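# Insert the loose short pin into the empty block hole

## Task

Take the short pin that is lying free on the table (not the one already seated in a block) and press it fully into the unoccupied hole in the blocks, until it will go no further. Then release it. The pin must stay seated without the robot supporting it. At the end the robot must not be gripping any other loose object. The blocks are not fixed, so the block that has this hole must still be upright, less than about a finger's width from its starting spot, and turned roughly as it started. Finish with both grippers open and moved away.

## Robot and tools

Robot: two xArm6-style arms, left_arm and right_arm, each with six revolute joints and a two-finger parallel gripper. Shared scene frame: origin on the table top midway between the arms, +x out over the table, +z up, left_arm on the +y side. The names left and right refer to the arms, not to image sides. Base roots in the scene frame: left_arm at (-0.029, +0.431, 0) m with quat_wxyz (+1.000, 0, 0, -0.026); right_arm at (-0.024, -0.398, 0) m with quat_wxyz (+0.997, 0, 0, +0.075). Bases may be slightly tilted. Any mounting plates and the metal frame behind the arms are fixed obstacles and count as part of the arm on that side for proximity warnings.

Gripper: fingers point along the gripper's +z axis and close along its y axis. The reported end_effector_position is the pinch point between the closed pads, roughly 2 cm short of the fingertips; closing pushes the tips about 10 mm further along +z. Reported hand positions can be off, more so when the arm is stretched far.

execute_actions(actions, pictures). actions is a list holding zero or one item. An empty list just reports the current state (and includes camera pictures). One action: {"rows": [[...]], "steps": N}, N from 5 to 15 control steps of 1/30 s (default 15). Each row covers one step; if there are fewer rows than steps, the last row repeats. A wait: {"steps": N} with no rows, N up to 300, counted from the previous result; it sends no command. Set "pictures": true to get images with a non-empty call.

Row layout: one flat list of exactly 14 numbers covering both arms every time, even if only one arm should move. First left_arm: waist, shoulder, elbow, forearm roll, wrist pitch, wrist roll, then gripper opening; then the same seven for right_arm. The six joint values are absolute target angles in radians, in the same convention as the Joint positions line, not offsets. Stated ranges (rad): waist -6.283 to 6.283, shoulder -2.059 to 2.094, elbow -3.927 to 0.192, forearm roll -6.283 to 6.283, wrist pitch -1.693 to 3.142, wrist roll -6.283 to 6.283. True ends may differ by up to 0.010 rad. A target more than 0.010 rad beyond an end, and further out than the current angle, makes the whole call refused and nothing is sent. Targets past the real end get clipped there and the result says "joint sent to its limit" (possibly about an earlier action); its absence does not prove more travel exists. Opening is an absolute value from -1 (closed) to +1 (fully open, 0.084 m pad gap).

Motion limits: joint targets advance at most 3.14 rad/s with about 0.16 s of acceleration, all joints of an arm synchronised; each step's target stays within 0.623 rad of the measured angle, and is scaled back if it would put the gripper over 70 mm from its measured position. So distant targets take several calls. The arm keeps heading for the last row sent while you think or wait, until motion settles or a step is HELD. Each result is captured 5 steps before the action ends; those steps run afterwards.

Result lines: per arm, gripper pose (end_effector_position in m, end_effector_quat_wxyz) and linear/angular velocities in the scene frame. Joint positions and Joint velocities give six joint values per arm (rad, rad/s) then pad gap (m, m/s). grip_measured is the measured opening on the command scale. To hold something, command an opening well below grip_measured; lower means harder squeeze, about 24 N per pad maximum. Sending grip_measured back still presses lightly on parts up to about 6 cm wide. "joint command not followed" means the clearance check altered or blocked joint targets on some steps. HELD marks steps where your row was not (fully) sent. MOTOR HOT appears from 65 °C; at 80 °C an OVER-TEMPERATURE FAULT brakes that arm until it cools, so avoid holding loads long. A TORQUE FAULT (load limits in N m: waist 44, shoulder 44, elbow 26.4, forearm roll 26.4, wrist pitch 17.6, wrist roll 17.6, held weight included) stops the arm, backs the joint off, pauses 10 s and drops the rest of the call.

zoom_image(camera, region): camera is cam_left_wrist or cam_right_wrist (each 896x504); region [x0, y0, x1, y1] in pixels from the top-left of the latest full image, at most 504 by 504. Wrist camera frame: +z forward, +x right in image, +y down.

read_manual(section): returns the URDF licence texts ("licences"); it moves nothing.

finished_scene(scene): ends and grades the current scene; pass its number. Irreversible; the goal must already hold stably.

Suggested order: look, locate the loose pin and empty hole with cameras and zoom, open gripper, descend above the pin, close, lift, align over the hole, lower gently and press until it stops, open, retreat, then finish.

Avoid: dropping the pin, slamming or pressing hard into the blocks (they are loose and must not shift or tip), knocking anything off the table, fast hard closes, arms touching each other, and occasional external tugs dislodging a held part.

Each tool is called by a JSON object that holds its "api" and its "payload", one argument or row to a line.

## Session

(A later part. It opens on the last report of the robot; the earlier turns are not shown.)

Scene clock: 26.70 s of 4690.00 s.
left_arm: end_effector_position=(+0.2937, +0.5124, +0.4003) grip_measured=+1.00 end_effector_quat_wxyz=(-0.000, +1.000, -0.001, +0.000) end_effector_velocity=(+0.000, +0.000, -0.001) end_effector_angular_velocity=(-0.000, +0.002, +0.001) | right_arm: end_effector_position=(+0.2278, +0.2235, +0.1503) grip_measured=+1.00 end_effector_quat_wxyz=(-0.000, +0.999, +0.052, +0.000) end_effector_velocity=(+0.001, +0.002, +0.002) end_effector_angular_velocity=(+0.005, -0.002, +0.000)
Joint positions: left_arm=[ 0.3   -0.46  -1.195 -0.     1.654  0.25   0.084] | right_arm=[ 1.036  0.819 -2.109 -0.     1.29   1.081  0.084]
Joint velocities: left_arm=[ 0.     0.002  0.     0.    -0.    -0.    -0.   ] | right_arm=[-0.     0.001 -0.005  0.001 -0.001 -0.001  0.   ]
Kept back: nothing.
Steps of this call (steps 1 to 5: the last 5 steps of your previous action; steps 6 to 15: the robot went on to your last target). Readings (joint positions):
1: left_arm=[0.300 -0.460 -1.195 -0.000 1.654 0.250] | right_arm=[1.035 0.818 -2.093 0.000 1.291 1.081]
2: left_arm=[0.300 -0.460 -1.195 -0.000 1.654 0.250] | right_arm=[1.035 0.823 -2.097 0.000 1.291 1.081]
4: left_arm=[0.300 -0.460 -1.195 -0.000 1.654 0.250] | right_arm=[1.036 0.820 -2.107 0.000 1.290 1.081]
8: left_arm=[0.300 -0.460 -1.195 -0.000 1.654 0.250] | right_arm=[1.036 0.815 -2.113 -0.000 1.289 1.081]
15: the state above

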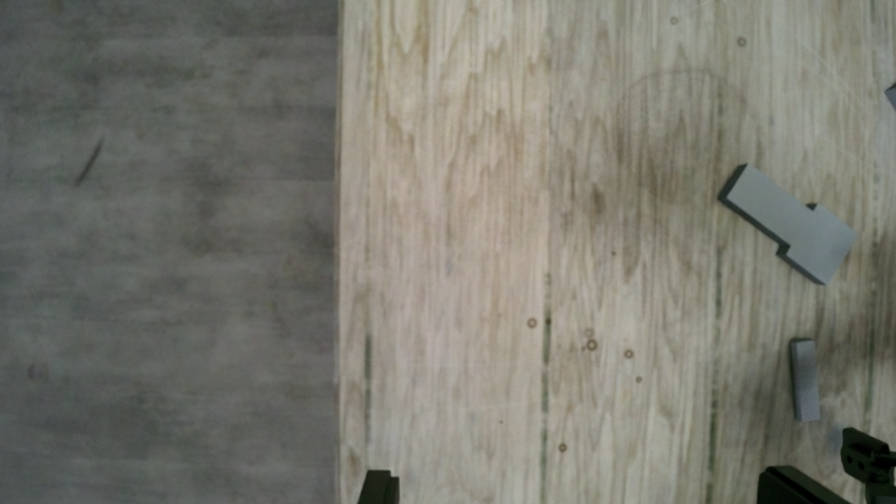

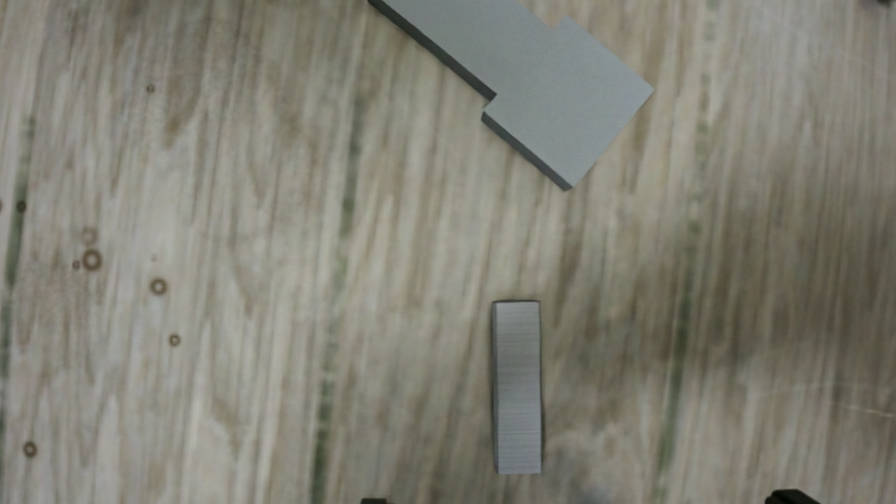

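{"api": "execute_actions", "payload": {
  "actions": [
    {"rows": [[0.3,-0.46,-1.195,0,1.654,0.25,1, 1.0336,0.8677,-1.9607,0,1.093,1.06,1]], "steps": 15}
  ]
}}

{"api": "execute_actions", "payload": {
  "actions": [
    {"steps": 12}
  ],
  "pictures": true
}}

Scene clock: 27.60 s of 4690.00 s.
left_arm: end_effector_position=(+0.2937, +0.5124, +0.4003) grip_measured=+1.00 end_effector_quat_wxyz=(-0.000, +1.000, -0.001, +0.000) end_effector_velocity=(+0.000, +0.000, -0.000) end_effector_angular_velocity=(-0.000, +0.001, +0.000) | right_arm: end_effector_position=(+0.2260, +0.2145, +0.0611) grip_measured=+1.00 end_effector_quat_wxyz=(+0.009, +0.998, +0.061, -0.005) end_effector_velocity=(+0.029, +0.073, +0.114) end_effector_angular_velocity=(+0.269, -0.111, +0.009)
Joint positions: left_arm=[ 0.3   -0.46  -1.195 -0.     1.654  0.25   0.084] | right_arm=[ 1.033  0.876 -1.953  0.     1.098  1.06   0.084]
Joint velocities: left_arm=[ 0.     0.001  0.001  0.    -0.001  0.    -0.   ] | right_arm=[ 0.002 -0.098 -0.105 -0.002 -0.087 -0.006  0.   ]
Steps of this call (steps 1 to 15: the robot went on to your last target; steps 16 to 17: nothing new was sent; steps 18 to 27: the first 10 steps of this action). Readings (joint positions):
18: left_arm=[0.300 -0.460 -1.195 -0.000 1.654 0.250] | right_arm=[1.036 0.820 -2.109 -0.000 1.289 1.081]
19: left_arm=[0.300 -0.460 -1.195 -0.000 1.654 0.250] | right_arm=[1.036 0.820 -2.103 -0.000 1.278 1.080]
21: left_arm=[0.300 -0.460 -1.195 0.000 1.654 0.250] | right_arm=[1.035 0.830 -2.061 -0.000 1.212 1.073]
25: left_arm=[0.300 -0.460 -1.195 -0.000 1.654 0.250] | right_arm=[1.033 0.875 -1.956 0.000 1.107 1.061]
27: the state above

Scene clock: 28.00 s of 4690.00 s.
left_arm: end_effector_position=(+0.2937, +0.5124, +0.4003) grip_measured=+1.00 end_effector_quat_wxyz=(-0.000, +1.000, -0.001, +0.000) end_effector_velocity=(+0.000, +0.000, -0.000) end_effector_angular_velocity=(-0.000, +0.001, -0.000) | right_arm: end_effector_position=(+0.2279, +0.2195, +0.0700) grip_measured=+1.00 end_effector_quat_wxyz=(+0.000, +0.998, +0.062, -0.000) end_effector_velocity=(+0.001, +0.003, +0.005) end_effector_angular_velocity=(+0.011, -0.004, +0.001)
Joint positions: left_arm=[ 0.3   -0.46  -1.195 -0.     1.654  0.25   0.084] | right_arm=[ 1.034  0.868 -1.961  0.     1.093  1.06   0.084]
Joint velocities: left_arm=[ 0.001  0.     0.001  0.    -0.001  0.001  0.   ] | right_arm=[ 0.001 -0.004 -0.005  0.    -0.002 -0.001  0.   ]
Kept back: nothing.
Steps of this call (steps 1 to 5: the last 5 steps of your previous action; steps 6 to 12: the robot went on to your last target). Readings (joint positions):
1: left_arm=[0.300 -0.460 -1.195 0.000 1.654 0.250] | right_arm=[1.034 0.872 -1.958 0.000 1.096 1.060]
2: left_arm=[0.300 -0.460 -1.195 0.000 1.654 0.250] | right_arm=[1.034 0.868 -1.962 -0.000 1.094 1.060]
4: left_arm=[0.300 -0.460 -1.195 0.000 1.654 0.250] | right_arm=[1.034 0.864 -1.966 -0.000 1.092 1.060]
8: left_arm=[0.300 -0.460 -1.195 -0.000 1.654 0.250] | right_arm=[1.034 0.867 -1.962 -0.000 1.093 1.060]
12: the state above

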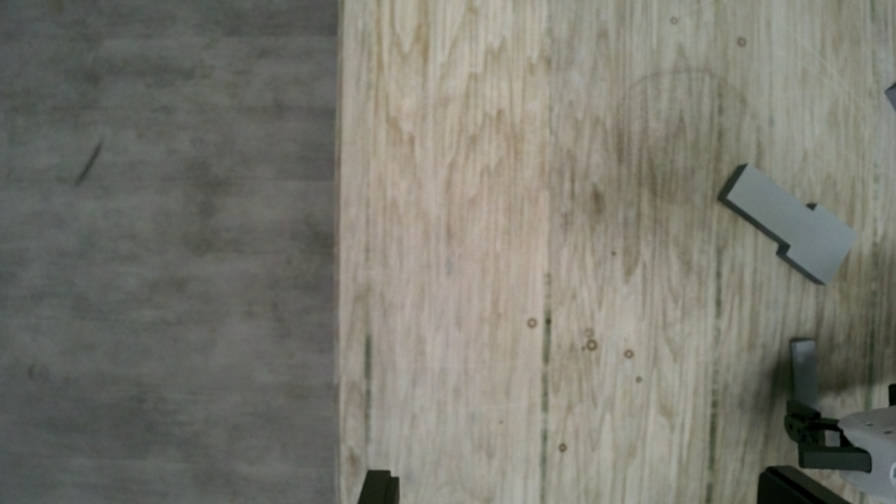

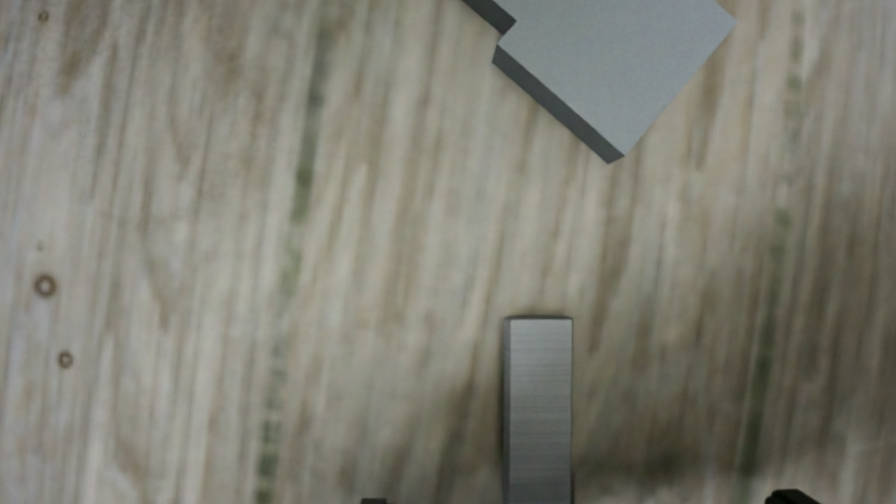

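{"api": "execute_actions", "payload": {
  "actions": [
    {"rows": [[0.3,-0.46,-1.195,0,1.654,0.25,1, 1.0341,0.8709,-1.9575,0,1.0865,1.0605,1],[0.3,-0.46,-1.195,0,1.654,0.25,1, 1.0347,0.8742,-1.9542,0,1.08,1.061,1],[0.3,-0.46,-1.195,0,1.654,0.25,1, 1.0352,0.8774,-1.951,0,1.0736,1.0616,1],[0.3,-0.46,-1.195,0,1.654,0.25,1, 1.0357,0.8806,-1.9477,0,1.0671,1.062,1],[0.3,-0.46,-1.195,0,1.654,0.25,1, 1.0363,0.8839,-1.9445,0,1.0606,1.0627,1],[0.3,-0.46,-1.195,0,1.654,0.25,1, 1.0368,0.8871,-1.9412,0,1.0541,1.0632,1],[0.3,-0.46,-1.195,0,1.654,0.25,1, 1.0373,0.8903,-1.938,0,1.0476,1.0637,1],[0.3,-0.46,-1.195,0,1.654,0.25,1, 1.0378,0.8935,-1.9347,0,1.0412,1.0642,1],[0.3,-0.46,-1.195,0,1.654,0.25,1, 1.0384,0.8968,-1.9315,0,1.0347,1.0648,1],[0.3,-0.46,-1.195,0,1.654,0.25,1, 1.0389,0.9,-1.9282,0,1.0282,1.0653,0.2]], "steps": 15}
  ]
}}

{"api": "execute_actions", "payload": {
  "actions": [
    {"steps": 12}
  ],
  "pictures": true
}}

Scene clock: 29.13 s of 4690.00 s.
left_arm: end_effector_position=(+0.2937, +0.5124, +0.4003) grip_measured=+1.00 end_effector_quat_wxyz=(-0.000, +1.000, -0.001, +0.000) end_effector_velocity=(+0.000, +0.000, -0.000) end_effector_angular_velocity=(-0.000, +0.001, +0.002) | right_arm: end_effector_position=(+0.2247, +0.2189, +0.0459) grip_measured=+0.87 end_effector_quat_wxyz=(+0.001, +0.998, +0.062, -0.000) end_effector_velocity=(-0.011, -0.000, -0.085) end_effector_angular_velocity=(+0.009, -0.004, -0.001)
Joint positions: left_arm=[ 0.3   -0.46  -1.195 -0.     1.654  0.25   0.084] | right_arm=[ 1.038  0.893 -1.935  0.     1.043  1.064  0.079]
Joint velocities: left_arm=[ 0.001  0.001  0.    -0.    -0.    -0.    -0.   ] | right_arm=[ 0.015  0.093  0.091 -0.    -0.194  0.017 -0.167]
Steps of this call (steps 1 to 15: the robot went on to your last target; steps 16 to 24: nothing new was sent; steps 25 to 34: the first 10 steps of this action). Readings (joint positions):
25: left_arm=[0.300 -0.460 -1.195 -0.000 1.654 0.250] | right_arm=[1.034 0.868 -1.961 -0.000 1.092 1.060]
26: left_arm=[0.300 -0.460 -1.195 -0.000 1.654 0.250] | right_arm=[1.034 0.869 -1.960 -0.000 1.090 1.060]
28: left_arm=[0.300 -0.460 -1.195 0.000 1.654 0.250] | right_arm=[1.034 0.873 -1.956 -0.000 1.080 1.061]
32: left_arm=[0.300 -0.460 -1.195 -0.000 1.654 0.250] | right_arm=[1.037 0.887 -1.941 0.000 1.056 1.063]
34: the state above

Scene clock: 29.53 s of 4690.00 s.
left_arm: end_effector_position=(+0.2937, +0.5124, +0.4003) grip_measured=+1.00 end_effector_quat_wxyz=(-0.000, +1.000, -0.001, +0.000) end_effector_velocity=(+0.000, -0.000, -0.000) end_effector_angular_velocity=(-0.000, +0.001, -0.000) | right_arm: end_effector_position=(+0.2241, +0.2193, +0.0404) grip_measured=+0.19 end_effector_quat_wxyz=(-0.000, +0.998, +0.062, +0.000) end_effector_velocity=(-0.002, -0.003, -0.006) end_effector_angular_velocity=(-0.012, +0.005, -0.001)
Joint positions: left_arm=[ 0.3   -0.46  -1.195 -0.     1.654  0.25   0.084] | right_arm=[ 1.039  0.9   -1.929 -0.     1.028  1.065  0.052]
Joint velocities: left_arm=[-0.     0.001 -0.     0.    -0.    -0.    -0.   ] | right_arm=[ 0.001  0.005  0.006  0.001  0.001  0.001 -0.   ]
Kept back: nothing.
Steps of this call (steps 1 to 5: the last 5 steps of your previous action; steps 6 to 12: the robot went on to your last target). Readings (joint positions):
1: left_arm=[0.300 -0.460 -1.195 0.000 1.654 0.250] | right_arm=[1.038 0.896 -1.932 0.000 1.037 1.065]
2: left_arm=[0.300 -0.460 -1.195 0.000 1.654 0.250] | right_arm=[1.039 0.899 -1.929 0.000 1.033 1.065]
4: left_arm=[0.300 -0.460 -1.195 0.000 1.654 0.250] | right_arm=[1.039 0.901 -1.927 0.000 1.030 1.065]
8: left_arm=[0.300 -0.460 -1.195 -0.000 1.654 0.250] | right_arm=[1.039 0.899 -1.929 -0.000 1.028 1.065]
12: the state above

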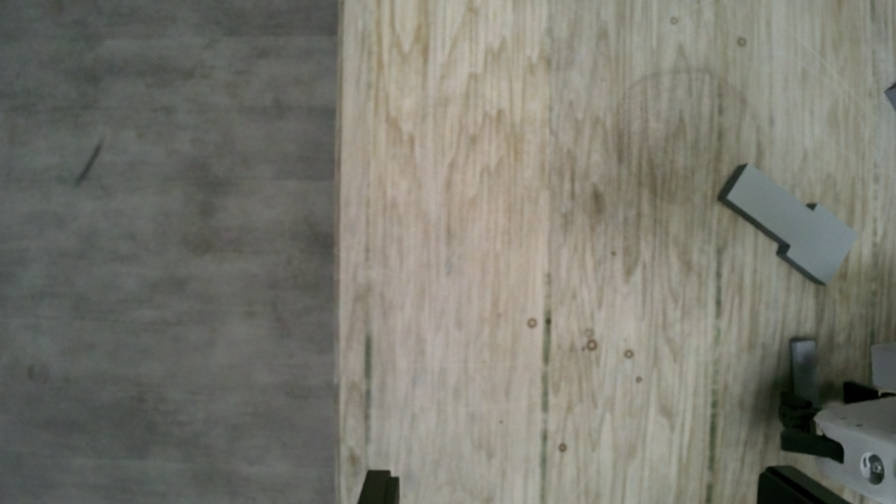

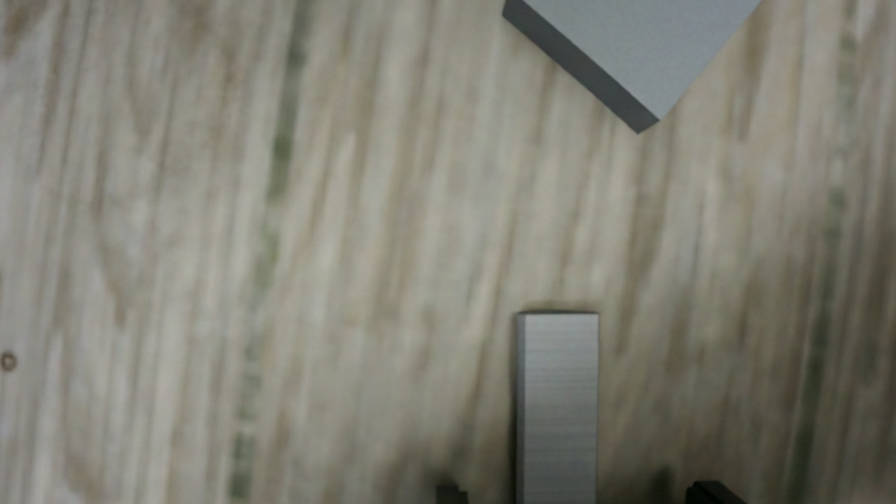

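{"api": "execute_actions", "payload": {
  "actions": [
    {"rows": [[0.3,-0.46,-1.195,0,1.654,0.25,1, 1.0389,0.9029,-1.9278,0,1.0248,1.0653,0.2],[0.3,-0.46,-1.195,0,1.654,0.25,1, 1.0389,0.9059,-1.9273,0,1.0215,1.0653,0.2],[0.3,-0.46,-1.195,0,1.654,0.25,1, 1.0389,0.9088,-1.9269,0,1.0181,1.0653,0.2],[0.3,-0.46,-1.195,0,1.654,0.25,1, 1.0389,0.9118,-1.9265,0,1.0147,1.0653,0.2],[0.3,-0.46,-1.195,0,1.654,0.25,1, 1.0389,0.9147,-1.926,0,1.0113,1.0653,0.2],[0.3,-0.46,-1.195,0,1.654,0.25,1, 1.0389,0.9176,-1.9256,0,1.008,1.0653,0.2],[0.3,-0.46,-1.195,0,1.654,0.25,1, 1.0389,0.9206,-1.9251,0,1.0046,1.0653,0.2],[0.3,-0.46,-1.195,0,1.654,0.25,1, 1.0389,0.9235,-1.9247,0,1.0012,1.0653,0.2]], "steps": 15}
  ]
}}

{"api": "execute_actions", "payload": {
  "actions": [
    {"steps": 10}
  ],
  "pictures": true
}}

Scene clock: 30.30 s of 4690.00 s.
left_arm: end_effector_position=(+0.2937, +0.5124, +0.4003) grip_measured=+1.00 end_effector_quat_wxyz=(-0.000, +1.000, -0.001, +0.000) end_effector_velocity=(-0.000, +0.000, +0.000) end_effector_angular_velocity=(+0.000, -0.001, +0.001) | right_arm: end_effector_position=(+0.2237, +0.2185, +0.0252) grip_measured=+0.19 end_effector_quat_wxyz=(+0.001, +0.998, +0.062, -0.000) end_effector_velocity=(-0.003, -0.006, -0.036) end_effector_angular_velocity=(-0.020, +0.010, -0.001)
Joint positions: left_arm=[ 0.3   -0.46  -1.195 -0.     1.654  0.25   0.084] | right_arm=[ 1.039  0.923 -1.924  0.     1.004  1.065  0.052]
Joint velocities: left_arm=[ 0.001 -0.001 -0.     0.     0.     0.    -0.   ] | right_arm=[-0.     0.05   0.016  0.002 -0.043  0.    -0.   ]
Steps of this call (steps 1 to 13: the robot went on to your last target; steps 14 to 23: the first 10 steps of this action). Readings (joint positions):
14: left_arm=[0.300 -0.460 -1.195 -0.000 1.654 0.250] | right_arm=[1.039 0.900 -1.928 -0.000 1.028 1.065]
15: left_arm=[0.300 -0.460 -1.195 0.000 1.654 0.250] | right_arm=[1.039 0.901 -1.928 -0.000 1.026 1.065]
17: left_arm=[0.300 -0.460 -1.195 -0.000 1.654 0.250] | right_arm=[1.039 0.905 -1.928 -0.000 1.021 1.065]
21: left_arm=[0.300 -0.460 -1.195 -0.000 1.654 0.250] | right_arm=[1.039 0.918 -1.925 0.000 1.009 1.065]
23: the state above

Scene clock: 30.63 s of 4690.00 s.
left_arm: end_effector_position=(+0.2937, +0.5124, +0.4003) grip_measured=+1.00 end_effector_quat_wxyz=(-0.000, +1.000, -0.001, +0.000) end_effector_velocity=(-0.000, -0.000, +0.000) end_effector_angular_velocity=(-0.000, -0.000, +0.000) | right_arm: end_effector_position=(+0.2240, +0.2192, +0.0252) grip_measured=+0.19 end_effector_quat_wxyz=(-0.000, +0.998, +0.062, +0.000) end_effector_velocity=(-0.000, -0.003, -0.005) end_effector_angular_velocity=(-0.009, +0.002, -0.000)
Joint positions: left_arm=[ 0.3   -0.46  -1.195 -0.     1.654  0.25   0.084] | right_arm=[ 1.039  0.923 -1.925 -0.     1.001  1.065  0.052]
Joint velocities: left_arm=[-0.001 -0.001  0.001 -0.     0.    -0.001  0.   ] | right_arm=[-0.001  0.004  0.004 -0.002  0.001  0.     0.   ]
Kept back: nothing.
Steps of this call (steps 1 to 5: the last 5 steps of your previous action; steps 6 to 10: the robot went on to your last target). Readings (joint positions):
1: left_arm=[0.300 -0.460 -1.195 0.000 1.654 0.250] | right_arm=[1.039 0.924 -1.924 0.000 1.003 1.065]
2: left_arm=[0.300 -0.460 -1.195 0.000 1.654 0.250] | right_arm=[1.039 0.924 -1.924 0.000 1.002 1.065]
4: left_arm=[0.300 -0.460 -1.195 -0.000 1.654 0.250] | right_arm=[1.039 0.924 -1.925 0.000 1.001 1.065]
8: left_arm=[0.300 -0.460 -1.195 -0.000 1.654 0.250] | right_arm=[1.039 0.923 -1.925 -0.000 1.001 1.065]
10: the state above

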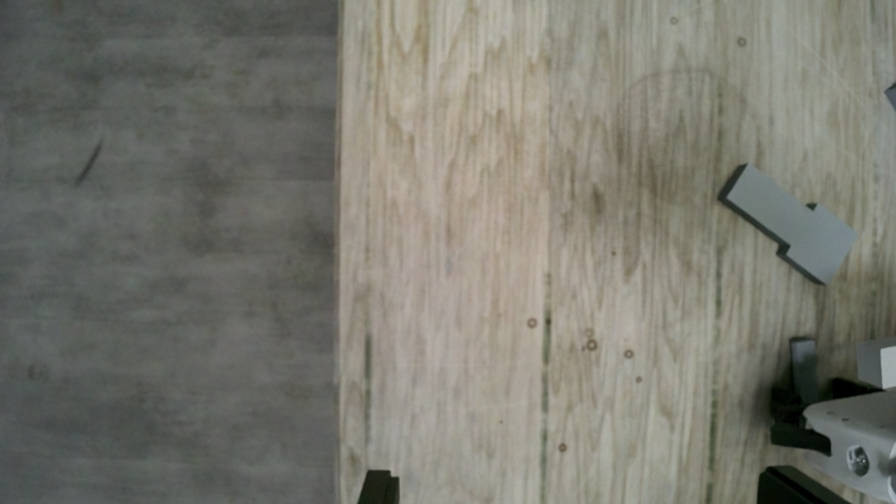

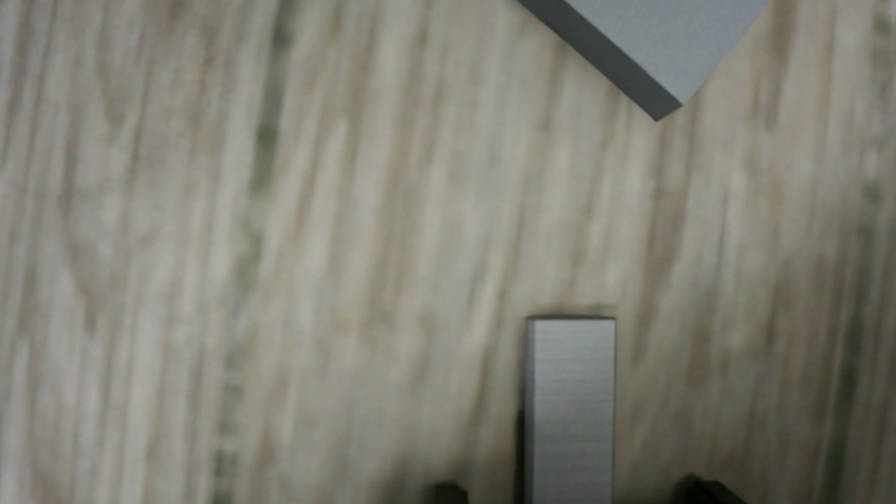

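{"api": "execute_actions", "payload": {
  "actions": [
    {"rows": [[0.3,-0.46,-1.195,0,1.654,0.25,1, 1.0389,0.9251,-1.9245,0,0.9994,1.0653,0.1],[0.3,-0.46,-1.195,0,1.654,0.25,1, 1.0389,0.9266,-1.9242,0,0.9976,1.0653,0.0],[0.3,-0.46,-1.195,0,1.654,0.25,1, 1.0389,0.9282,-1.924,0,0.9958,1.0653,-0.1],[0.3,-0.46,-1.195,0,1.654,0.25,1, 1.0389,0.9282,-1.924,0,0.9958,1.0653,-0.2],[0.3,-0.46,-1.195,0,1.654,0.25,1, 1.0389,0.9282,-1.924,0,0.9958,1.0653,-0.3],[0.3,-0.46,-1.195,0,1.654,0.25,1, 1.0389,0.9282,-1.924,0,0.9958,1.0653,-0.38],[0.3,-0.46,-1.195,0,1.654,0.25,1, 1.0389,0.9282,-1.924,0,0.9958,1.0653,-0.44],[0.3,-0.46,-1.195,0,1.654,0.25,1, 1.0389,0.9282,-1.924,0,0.9958,1.0653,-0.5],[0.3,-0.46,-1.195,0,1.654,0.25,1, 1.0389,0.9282,-1.924,0,0.9958,1.0653,-0.56],[0.3,-0.46,-1.195,0,1.654,0.25,1, 1.0389,0.9282,-1.924,0,0.9958,1.0653,-0.62],[0.3,-0.46,-1.195,0,1.654,0.25,1, 1.0389,0.9282,-1.924,0,0.9958,1.0653,-0.7],[0.3,-0.46,-1.195,0,1.654,0.25,1, 1.0389,0.9282,-1.924,0,0.9958,1.0653,-0.8],[0.3,-0.46,-1.195,0,1.654,0.25,1, 1.0389,0.9282,-1.924,0,0.9958,1.0653,-0.9],[0.3,-0.46,-1.195,0,1.654,0.25,1, 1.0389,0.9282,-1.924,0,0.9958,1.0653,-1]], "steps": 15}
  ]
}}

{"api": "execute_actions", "payload": {
  "actions": [
    {"steps": 10}
  ],
  "pictures": true
}}

Scene clock: 31.80 s of 4690.00 s.
left_arm: end_effector_position=(+0.2937, +0.5124, +0.4003) grip_measured=+1.00 end_effector_quat_wxyz=(-0.000, +1.000, -0.001, +0.000) end_effector_velocity=(+0.000, -0.000, -0.000) end_effector_angular_velocity=(-0.000, +0.000, -0.001) | right_arm: end_effector_position=(+0.2243, +0.2201, +0.0237) grip_measured=-0.56 end_effector_quat_wxyz=(-0.002, +0.998, +0.062, +0.001) end_effector_velocity=(+0.001, -0.002, -0.002) end_effector_angular_velocity=(-0.004, +0.001, -0.001)
Joint positions: left_arm=[ 0.3   -0.46  -1.195  0.     1.654  0.25   0.084] | right_arm=[ 1.039  0.927 -1.926  0.     0.995  1.065  0.02 ]
Joint velocities: left_arm=[-0.     0.     0.    -0.     0.     0.001 -0.   ] | right_arm=[-0.002  0.002  0.002 -0.001  0.    -0.001 -0.   ]
Steps of this call (steps 1 to 15: the robot went on to your last target; steps 16 to 25: nothing new was sent; steps 26 to 35: the first 10 steps of this action). Readings (joint positions):
26: left_arm=[0.300 -0.460 -1.195 -0.000 1.654 0.250] | right_arm=[1.039 0.924 -1.925 -0.000 1.001 1.065]
27: left_arm=[0.300 -0.460 -1.195 0.000 1.654 0.250] | right_arm=[1.039 0.924 -1.925 -0.000 1.000 1.065]
29: left_arm=[0.300 -0.460 -1.195 0.000 1.654 0.250] | right_arm=[1.039 0.926 -1.925 -0.000 0.998 1.065]
33: left_arm=[0.300 -0.460 -1.195 0.000 1.654 0.250] | right_arm=[1.039 0.927 -1.926 0.000 0.995 1.065]
35: the state above

Scene clock: 32.13 s of 4690.00 s.
left_arm: end_effector_position=(+0.2937, +0.5124, +0.4003) grip_measured=+1.00 end_effector_quat_wxyz=(-0.000, +1.000, -0.001, +0.000) end_effector_velocity=(-0.000, -0.001, +0.000) end_effector_angular_velocity=(-0.000, +0.000, -0.002) | right_arm: end_effector_position=(+0.2242, +0.2199, +0.0234) grip_measured=-0.56 end_effector_quat_wxyz=(-0.001, +0.998, +0.062, +0.001) end_effector_velocity=(-0.000, -0.000, +0.000) end_effector_angular_velocity=(-0.001, -0.000, +0.001)
Joint positions: left_arm=[ 0.3   -0.46  -1.195 -0.     1.654  0.25   0.084] | right_arm=[ 1.039  0.927 -1.925  0.     0.995  1.065  0.02 ]
Joint velocities: left_arm=[-0.002 -0.     0.     0.     0.001  0.001  0.   ] | right_arm=[ 0.001 -0.001  0.001 -0.     0.001  0.     0.   ]
Kept back: nothing.
Steps of this call (steps 1 to 5: the last 5 steps of your previous action; steps 6 to 10: the robot went on to your last target). Readings (joint positions):
1: left_arm=[0.300 -0.460 -1.195 0.000 1.654 0.250] | right_arm=[1.039 0.927 -1.926 0.000 0.995 1.065]
2: left_arm=[0.300 -0.460 -1.195 0.000 1.654 0.250] | right_arm=[1.039 0.927 -1.926 0.000 0.995 1.065]
4: left_arm=[0.300 -0.460 -1.195 0.000 1.654 0.250] | right_arm=[1.039 0.927 -1.926 0.000 0.995 1.065]
8: left_arm=[0.300 -0.460 -1.195 0.000 1.654 0.250] | right_arm=[1.039 0.927 -1.925 0.000 0.995 1.065]
10: the state above

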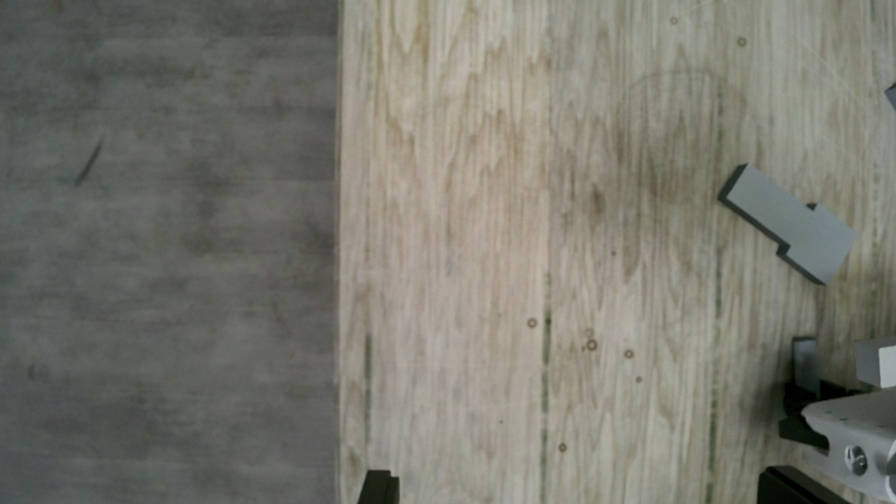

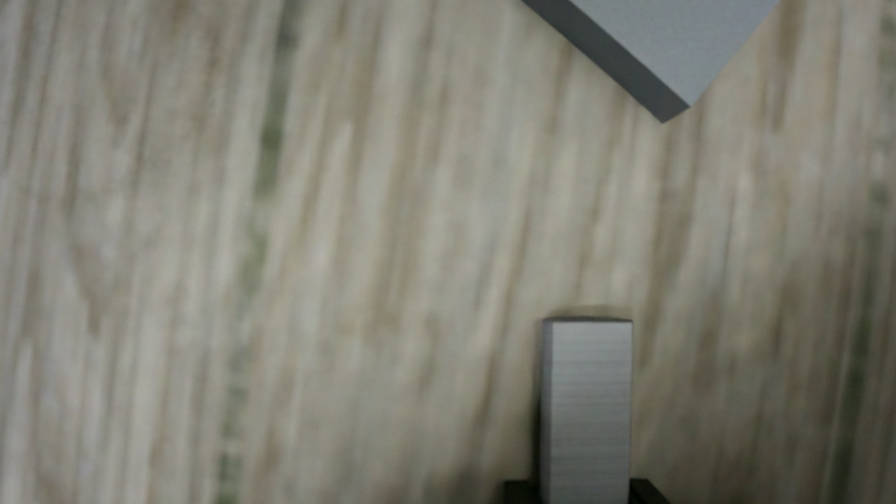

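{"api": "execute_actions", "payload": {
  "actions": [
    {"rows": [[0.3,-0.46,-1.195,0,1.1,0.1,-1, 1.0389,0.92,-1.926,0,1.006,1.0653,-1],[0.3,-0.46,-1.195,0,1.1,0.1,-1, 1.0389,0.91,-1.927,0,1.017,1.0653,-1],[0.3,-0.46,-1.195,0,1.1,0.1,-1, 1.0389,0.90,-1.928,0,1.028,1.0653,-1],[0.3,-0.46,-1.195,0,1.1,0.1,-1, 1.0389,0.885,-1.944,0,1.059,1.0653,-1],[0.3,-0.46,-1.195,0,1.1,0.1,-1, 1.0389,0.868,-1.961,0,1.093,1.0653,-1],[0.3,-0.46,-1.195,0,1.1,0.1,-1, 1.0389,0.85,-2.0,0,1.15,1.0653,-1],[0.3,-0.46,-1.195,0,1.1,0.1,-1, 1.0389,0.83,-2.04,0,1.21,1.0653,-1],[0.3,-0.46,-1.195,0,1.1,0.1,-1, 1.03,0.80,-2.05,0,1.25,1.06,-1],[0.3,-0.46,-1.195,0,1.1,0.1,-1, 1.01,0.76,-2.02,0,1.26,1.05,-1],[0.3,-0.46,-1.195,0,1.1,0.1,-1, 0.98,0.71,-1.96,0,1.25,1.03,-1],[0.3,-0.46,-1.195,0,1.1,0.1,-1, 0.94,0.65,-1.88,0,1.23,1.02,-1],[0.3,-0.46,-1.195,0,1.1,0.1,-1, 0.90,0.59,-1.79,0,1.20,1.0,-1],[0.3,-0.46,-1.195,0,1.1,0.1,-1, 0.86,0.52,-1.69,0,1.17,0.98,-1],[0.3,-0.46,-1.195,0,1.1,0.1,-1, 0.81,0.45,-1.59,0,1.14,0.965,-1],[0.3,-0.46,-1.195,0,1.1,0.1,-1, 0.77,0.39,-1.5,0,1.11,0.95,-1]], "steps": 15}
  ]
}}

{"api": "execute_actions", "payload": {
  "actions": [
    {"rows": [[-0.1,-0.46,-1.195,0,0.55,0.0,-1, 0.4982,-0.0348,-0.8983,0,0.9331,0.8382,-1]], "steps": 15}
  ]
}}

{"api": "execute_actions", "payload": {
  "actions": [
    {"rows": [[-0.5,-0.113,-0.96,0,-0.03,0.0,-1, 0.4982,-0.0348,-0.8983,0,0.9331,0.8382,-1]], "steps": 15}
  ]
}}

{"api": "execute_actions", "payload": {
  "actions": [
    {"rows": [[-0.5,0.235,-0.725,0,-0.61,0.0,-1, 0.4982,-0.0348,-0.8983,0,0.9331,0.8382,-1]], "steps": 15}
  ],
  "pictures": true
}}

Scene clock: 33.87 s of 4690.00 s.
left_arm: end_effector_position=(+0.3960, +0.5383, +0.4626) grip_measured=-0.53 end_effector_quat_wxyz=(-0.043, +0.970, +0.060, +0.230) end_effector_velocity=(+0.264, +0.066, +0.274) end_effector_angular_velocity=(+0.187, -1.457, +0.343) | right_arm: end_effector_position=(+0.2261, +0.2184, +0.1035) grip_measured=-0.56 end_effector_quat_wxyz=(+0.005, +0.998, +0.062, -0.002) end_effector_velocity=(+0.092, -0.024, +0.580) end_effector_angular_velocity=(+0.253, -0.094, -0.016)
Joint positions: left_arm=[ 0.3   -0.46  -1.196  0.     1.185  0.123  0.021] | right_arm=[ 1.036  0.834 -2.003 -0.     1.179  1.062  0.02 ]
Joint velocities: left_arm=[-0.    -0.007 -0.02   0.    -1.432 -0.386 -0.205] | right_arm=[-0.144 -0.799 -0.251  0.007  0.781 -0.131 -0.   ]
Steps of this call (steps 1 to 15: the robot went on to your last target; steps 16 to 42: nothing new was sent; steps 43 to 52: the first 10 steps of this action). Readings (joint positions):
43: left_arm=[0.300 -0.460 -1.195 -0.000 1.653 0.250] | right_arm=[1.039 0.927 -1.925 0.000 0.996 1.065]
44: left_arm=[0.300 -0.460 -1.195 -0.000 1.643 0.247] | right_arm=[1.039 0.926 -1.924 -0.000 1.000 1.065]
46: left_arm=[0.300 -0.460 -1.194 -0.000 1.574 0.228] | right_arm=[1.038 0.917 -1.919 -0.000 1.019 1.065]
50: left_arm=[0.300 -0.460 -1.195 0.000 1.303 0.155] | right_arm=[1.038 0.875 -1.966 -0.000 1.117 1.065]
52: the state above

Scene clock: 34.37 s of 4690.00 s.
left_arm: end_effector_position=(+0.4711, +0.4318, +0.5523) grip_measured=-1.00 end_effector_quat_wxyz=(-0.009, +0.902, -0.017, +0.431) end_effector_velocity=(+0.126, -0.463, +0.308) end_effector_angular_velocity=(-0.178, -1.265, -0.782) | right_arm: end_effector_position=(+0.3516, +0.0347, +0.2044) grip_measured=-0.56 end_effector_quat_wxyz=(-0.029, +0.999, -0.034, +0.024) end_effector_velocity=(+0.054, -0.490, -0.062) end_effector_angular_velocity=(-0.130, +0.086, -0.375)
Joint positions: left_arm=[ 0.054 -0.46  -1.195 -0.     0.764  0.039  0.   ] | right_arm=[ 0.706  0.3   -1.437 -0.     1.061  0.925  0.02 ]
Joint velocities: left_arm=[-0.927  0.    -0.001 -0.001 -1.264 -0.231  0.   ] | right_arm=[-0.631 -1.006  1.54  -0.001 -0.379 -0.255 -0.   ]
Steps of this call (steps 1 to 5: the last 5 steps of your previous action; steps 6 to 15: the first 10 steps of this action). Readings (joint positions):
6: left_arm=[0.299 -0.460 -1.195 0.000 1.101 0.100] | right_arm=[0.921 0.627 -1.821 -0.000 1.189 1.011]
7: left_arm=[0.294 -0.460 -1.194 0.000 1.091 0.098] | right_arm=[0.896 0.593 -1.778 -0.000 1.175 1.001]
9: left_arm=[0.247 -0.459 -1.192 0.000 1.025 0.086] | right_arm=[0.846 0.523 -1.706 -0.000 1.146 0.981]
13: left_arm=[0.116 -0.460 -1.194 -0.000 0.849 0.054] | right_arm=[0.751 0.371 -1.537 -0.000 1.088 0.943]
15: the state above

Scene clock: 34.87 s of 4690.00 s.
left_arm: end_effector_position=(+0.5168, +0.2371, +0.5152) grip_measured=-1.00 end_effector_quat_wxyz=(+0.088, +0.841, -0.146, +0.513) end_effector_velocity=(+0.037, -0.452, -0.349) end_effector_angular_velocity=(+0.001, +0.014, -0.712) | right_arm: end_effector_position=(+0.3276, -0.1311, +0.1604) grip_measured=-0.56 end_effector_quat_wxyz=(-0.000, +0.996, -0.094, +0.000) end_effector_velocity=(+0.004, +0.006, +0.009) end_effector_angular_velocity=(+0.021, -0.027, +0.009)
Joint positions: left_arm=[-0.289 -0.291 -1.08  -0.     0.275  0.001  0.   ] | right_arm=[ 0.5   -0.033 -0.901  0.     0.933  0.839  0.02 ]
Joint velocities: left_arm=[-0.714  0.62   0.418  0.    -1.024 -0.005  0.   ] | right_arm=[ 0.004 -0.014 -0.004  0.001 -0.016 -0.005  0.   ]
Steps of this call (steps 1 to 5: the last 5 steps of your previous action; steps 6 to 15: the first 10 steps of this action). Readings (joint positions):
6: left_arm=[-0.094 -0.460 -1.196 0.000 0.562 0.003] | right_arm=[0.587 0.109 -1.125 -0.000 0.988 0.875]
7: left_arm=[-0.103 -0.456 -1.193 -0.000 0.545 0.002] | right_arm=[0.567 0.077 -1.074 -0.000 0.976 0.867]
9: left_arm=[-0.145 -0.422 -1.172 -0.000 0.479 0.002] | right_arm=[0.529 0.015 -0.976 -0.000 0.953 0.851]
13: left_arm=[-0.241 -0.332 -1.107 -0.000 0.344 0.002] | right_arm=[0.500 -0.031 -0.902 0.000 0.935 0.839]
15: the state above

Scene clock: 35.37 s of 4690.00 s.
left_arm: end_effector_position=(+0.5105, +0.1162, +0.3002) grip_measured=-1.00 end_effector_quat_wxyz=(+0.136, +0.824, -0.223, +0.502) end_effector_velocity=(-0.081, -0.046, -0.494) end_effector_angular_velocity=(-0.009, -0.011, -0.128) | right_arm: end_effector_position=(+0.3274, -0.1322, +0.1601) grip_measured=-0.56 end_effector_quat_wxyz=(-0.000, +0.995, -0.095, +0.000) end_effector_velocity=(-0.000, -0.001, -0.000) end_effector_angular_velocity=(-0.001, +0.002, +0.000)
Joint positions: left_arm=[-0.476  0.081 -0.829 -0.    -0.345  0.     0.   ] | right_arm=[ 0.498 -0.035 -0.898  0.     0.933  0.838  0.02 ]
Joint velocities: left_arm=[-0.13   0.885  0.6   -0.001 -1.498 -0.001  0.   ] | right_arm=[-0.001 -0.     0.001  0.001  0.001 -0.001 -0.   ]
Steps of this call (steps 1 to 5: the last 5 steps of your previous action; steps 6 to 15: the first 10 steps of this action). Readings (joint positions):
6: left_arm=[-0.431 -0.169 -0.998 0.000 0.069 0.000] | right_arm=[0.499 -0.034 -0.900 0.000 0.933 0.838]
7: left_arm=[-0.449 -0.147 -0.983 0.000 0.031 0.000] | right_arm=[0.499 -0.034 -0.899 0.000 0.933 0.838]
9: left_arm=[-0.455 -0.093 -0.947 0.000 -0.054 0.000] | right_arm=[0.499 -0.034 -0.899 0.000 0.933 0.838]
13: left_arm=[-0.467 0.022 -0.869 -0.000 -0.246 0.000] | right_arm=[0.498 -0.035 -0.899 0.000 0.933 0.838]
15: the state above

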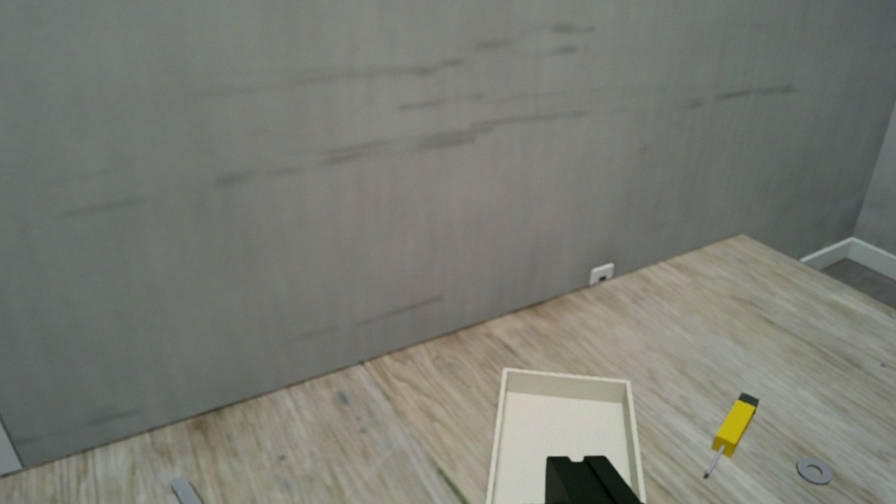

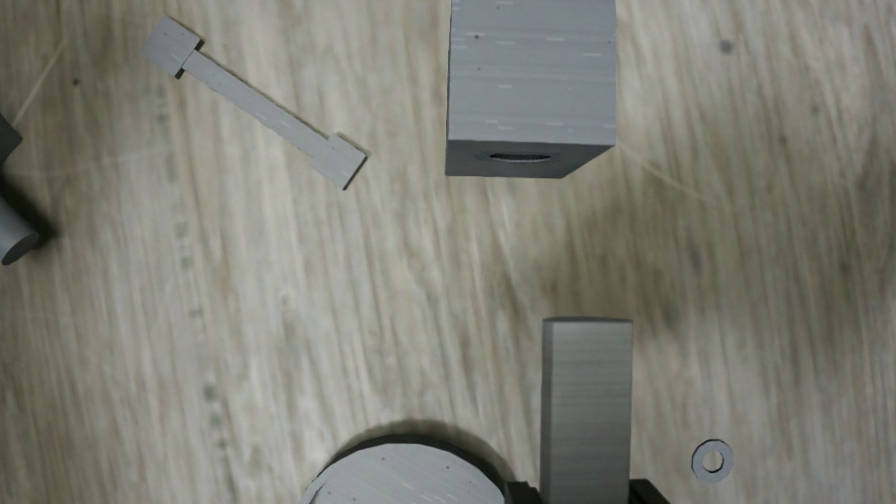

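{"api": "execute_actions", "payload": {
  "actions": [
    {"rows": [[-0.5,0.5824,-0.4908,0,-1.1916,0.0,-1, 0.4978,-0.011,-0.8905,0,0.9013,0.84,-1],[-0.5,0.5824,-0.4908,0,-1.1916,0.0,-1, 0.4975,0.013,-0.8828,0,0.8694,0.8415,-1],[-0.5,0.5824,-0.4908,0,-1.1916,0.0,-1, 0.4972,0.0374,-0.875,0,0.8376,0.843,-1],[-0.5,0.5824,-0.4908,0,-1.1916,0.0,-1, 0.4969,0.0615,-0.8672,0,0.8058,0.8445,-1],[-0.5,0.5824,-0.4908,0,-1.1916,0.0,-1, 0.4966,0.0855,-0.8594,0,0.7739,0.846,-1],[-0.5,0.5824,-0.4908,0,-1.1916,0.0,-1, 0.4963,0.1096,-0.8517,0,0.7421,0.8476,-1],[-0.5,0.5824,-0.4908,0,-1.1916,0.0,-1, 0.4960,0.1336,-0.8439,0,0.7102,0.8492,-1],[-0.5,0.5824,-0.4908,0,-1.1916,0.0,-1, 0.4956,0.1577,-0.8361,0,0.6784,0.8508,-1]], "steps": 15}
  ]
}}

{"api": "execute_actions", "payload": {
  "actions": [
    {"rows": [[-0.87,0.5824,-0.4908,0,-1.1916,0.0,-1, 0.4956,0.1577,-0.8361,0,0.6784,0.8508,-1]], "steps": 15}
  ]
}}

{"api": "execute_actions", "payload": {
  "actions": [
    {"steps": 10}
  ],
  "pictures": true
}}

Scene clock: 36.53 s of 4690.00 s.
left_arm: end_effector_position=(+0.4341, +0.1455, +0.1146) grip_measured=-1.00 end_effector_quat_wxyz=(+0.142, +0.821, -0.233, +0.502) end_effector_velocity=(-0.280, +0.173, -0.360) end_effector_angular_velocity=(+0.004, +0.007, -0.001) | right_arm: end_effector_position=(+0.3329, -0.1294, +0.0788) grip_measured=-0.56 end_effector_quat_wxyz=(+0.002, +0.995, -0.102, -0.002) end_effector_velocity=(-0.026, -0.024, -0.261) end_effector_angular_velocity=(-0.066, +0.087, -0.040)
Joint positions: left_arm=[-0.5    0.474 -0.564 -0.    -1.008 -0.     0.   ] | right_arm=[ 0.496  0.137 -0.841  0.     0.711  0.849  0.02 ]
Joint velocities: left_arm=[-0.001  1.001  0.668  0.    -1.66  -0.     0.   ] | right_arm=[-0.008  0.531  0.197 -0.    -0.619  0.032 -0.   ]
Steps of this call (steps 1 to 5: the last 5 steps of your previous action; steps 6 to 25: the robot went on to your last target; steps 26 to 35: the first 10 steps of this action). Readings (joint positions):
26: left_arm=[-0.500 0.235 -0.725 -0.000 -0.611 0.000] | right_arm=[0.498 -0.034 -0.898 -0.000 0.932 0.838]
27: left_arm=[-0.500 0.239 -0.723 -0.000 -0.621 0.000] | right_arm=[0.498 -0.030 -0.897 -0.000 0.923 0.839]
29: left_arm=[-0.500 0.274 -0.702 -0.000 -0.692 0.000] | right_arm=[0.498 -0.001 -0.890 -0.000 0.882 0.841]
33: left_arm=[-0.500 0.409 -0.607 0.000 -0.899 -0.000] | right_arm=[0.497 0.092 -0.856 0.000 0.767 0.846]
35: the state above

Scene clock: 37.03 s of 4690.00 s.
left_arm: end_effector_position=(+0.3040, +0.0488, +0.0822) grip_measured=-1.00 end_effector_quat_wxyz=(+0.217, +0.775, -0.353, +0.477) end_effector_velocity=(-0.419, -0.350, -0.013) end_effector_angular_velocity=(+0.020, +0.017, -1.080) | right_arm: end_effector_position=(+0.3345, -0.1283, +0.0703) grip_measured=-0.56 end_effector_quat_wxyz=(-0.000, +0.995, -0.102, +0.000) end_effector_velocity=(-0.001, -0.000, -0.001) end_effector_angular_velocity=(-0.002, +0.002, +0.001)
Joint positions: left_arm=[-0.801  0.58  -0.493  0.    -1.191  0.     0.   ] | right_arm=[ 0.496  0.157 -0.836 -0.     0.678  0.851  0.02 ]
Joint velocities: left_arm=[-1.072  0.019  0.022  0.007 -0.015  0.001  0.   ] | right_arm=[ 0.     0.002  0.001 -0.    -0.    -0.001  0.   ]
Steps of this call (steps 1 to 5: the last 5 steps of your previous action; steps 6 to 15: the first 10 steps of this action). Readings (joint positions):
6: left_arm=[-0.501 0.582 -0.490 -0.000 -1.185 -0.000] | right_arm=[0.496 0.156 -0.838 -0.000 0.679 0.851]
7: left_arm=[-0.508 0.581 -0.492 -0.001 -1.187 -0.000] | right_arm=[0.496 0.156 -0.838 -0.000 0.678 0.851]
9: left_arm=[-0.568 0.579 -0.494 -0.001 -1.188 -0.000] | right_arm=[0.496 0.156 -0.838 -0.000 0.678 0.851]
13: left_arm=[-0.726 0.579 -0.494 0.000 -1.190 0.000] | right_arm=[0.496 0.157 -0.836 -0.000 0.678 0.851]
15: the state above

Scene clock: 37.37 s of 4690.00 s.
left_arm: end_effector_position=(+0.2772, +0.0285, +0.0808) grip_measured=-1.00 end_effector_quat_wxyz=(+0.232, +0.764, -0.379, +0.468) end_effector_velocity=(-0.003, -0.002, -0.001) end_effector_angular_velocity=(+0.002, +0.002, -0.008) | right_arm: end_effector_position=(+0.3344, -0.1284, +0.0701) grip_measured=-0.56 end_effector_quat_wxyz=(-0.000, +0.995, -0.102, +0.000) end_effector_velocity=(+0.000, +0.000, +0.000) end_effector_angular_velocity=(+0.000, -0.000, +0.001)
Joint positions: left_arm=[-0.868  0.582 -0.491 -0.    -1.192 -0.     0.   ] | right_arm=[ 0.496  0.158 -0.836 -0.     0.678  0.851  0.02 ]
Joint velocities: left_arm=[-0.007  0.003 -0.001  0.001 -0.    -0.     0.   ] | right_arm=[ 0. -0.  0. -0. -0. -0. -0.]
Kept back: nothing.
Steps of this call (steps 1 to 5: the last 5 steps of your previous action; steps 6 to 10: the robot went on to your last target). Readings (joint positions):
1: left_arm=[-0.834 0.581 -0.492 0.001 -1.191 0.000] | right_arm=[0.496 0.157 -0.836 -0.000 0.678 0.851]
2: left_arm=[-0.855 0.581 -0.491 0.001 -1.191 0.000] | right_arm=[0.496 0.157 -0.836 -0.000 0.678 0.851]
4: left_arm=[-0.868 0.582 -0.490 0.001 -1.191 0.000] | right_arm=[0.496 0.157 -0.836 -0.000 0.678 0.851]
8: left_arm=[-0.868 0.582 -0.491 -0.000 -1.192 -0.000] | right_arm=[0.496 0.158 -0.836 -0.000 0.678 0.851]
10: the state above

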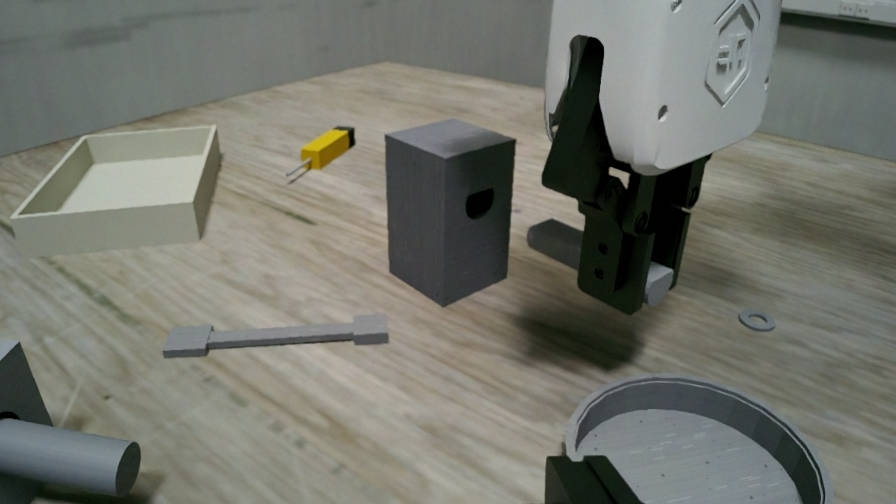

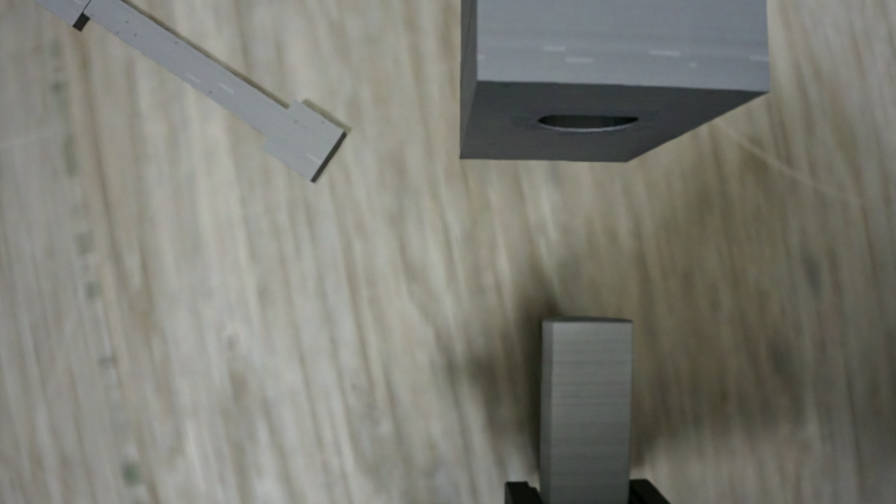

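{"api": "zoom_image", "payload": {
  "camera": "cam_right_wrist",
  "region": [450, 60, 790, 350]
}}

{"api": "zoom_image", "payload": {
  "camera": "cam_left_wrist",
  "region": [380, 110, 720, 320]
}}

Region (450, 60, 790, 350) of cam_right_wrist's 896x504 image, scaled by 1.482, with more detail than that image has; it fills the top 430 rows of this view, and the rest is white.

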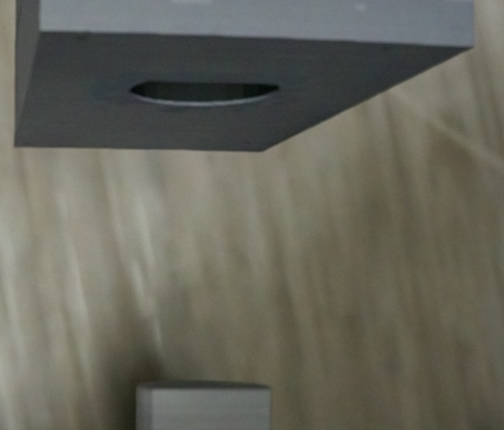

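Region (380, 110, 720, 320) of cam_left_wrist's 896x504 image, scaled by 1.482, with more detail than that image has; it fills the top 311 rows of this view, and the rest is white.

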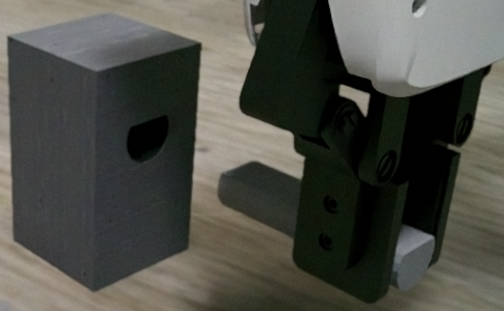

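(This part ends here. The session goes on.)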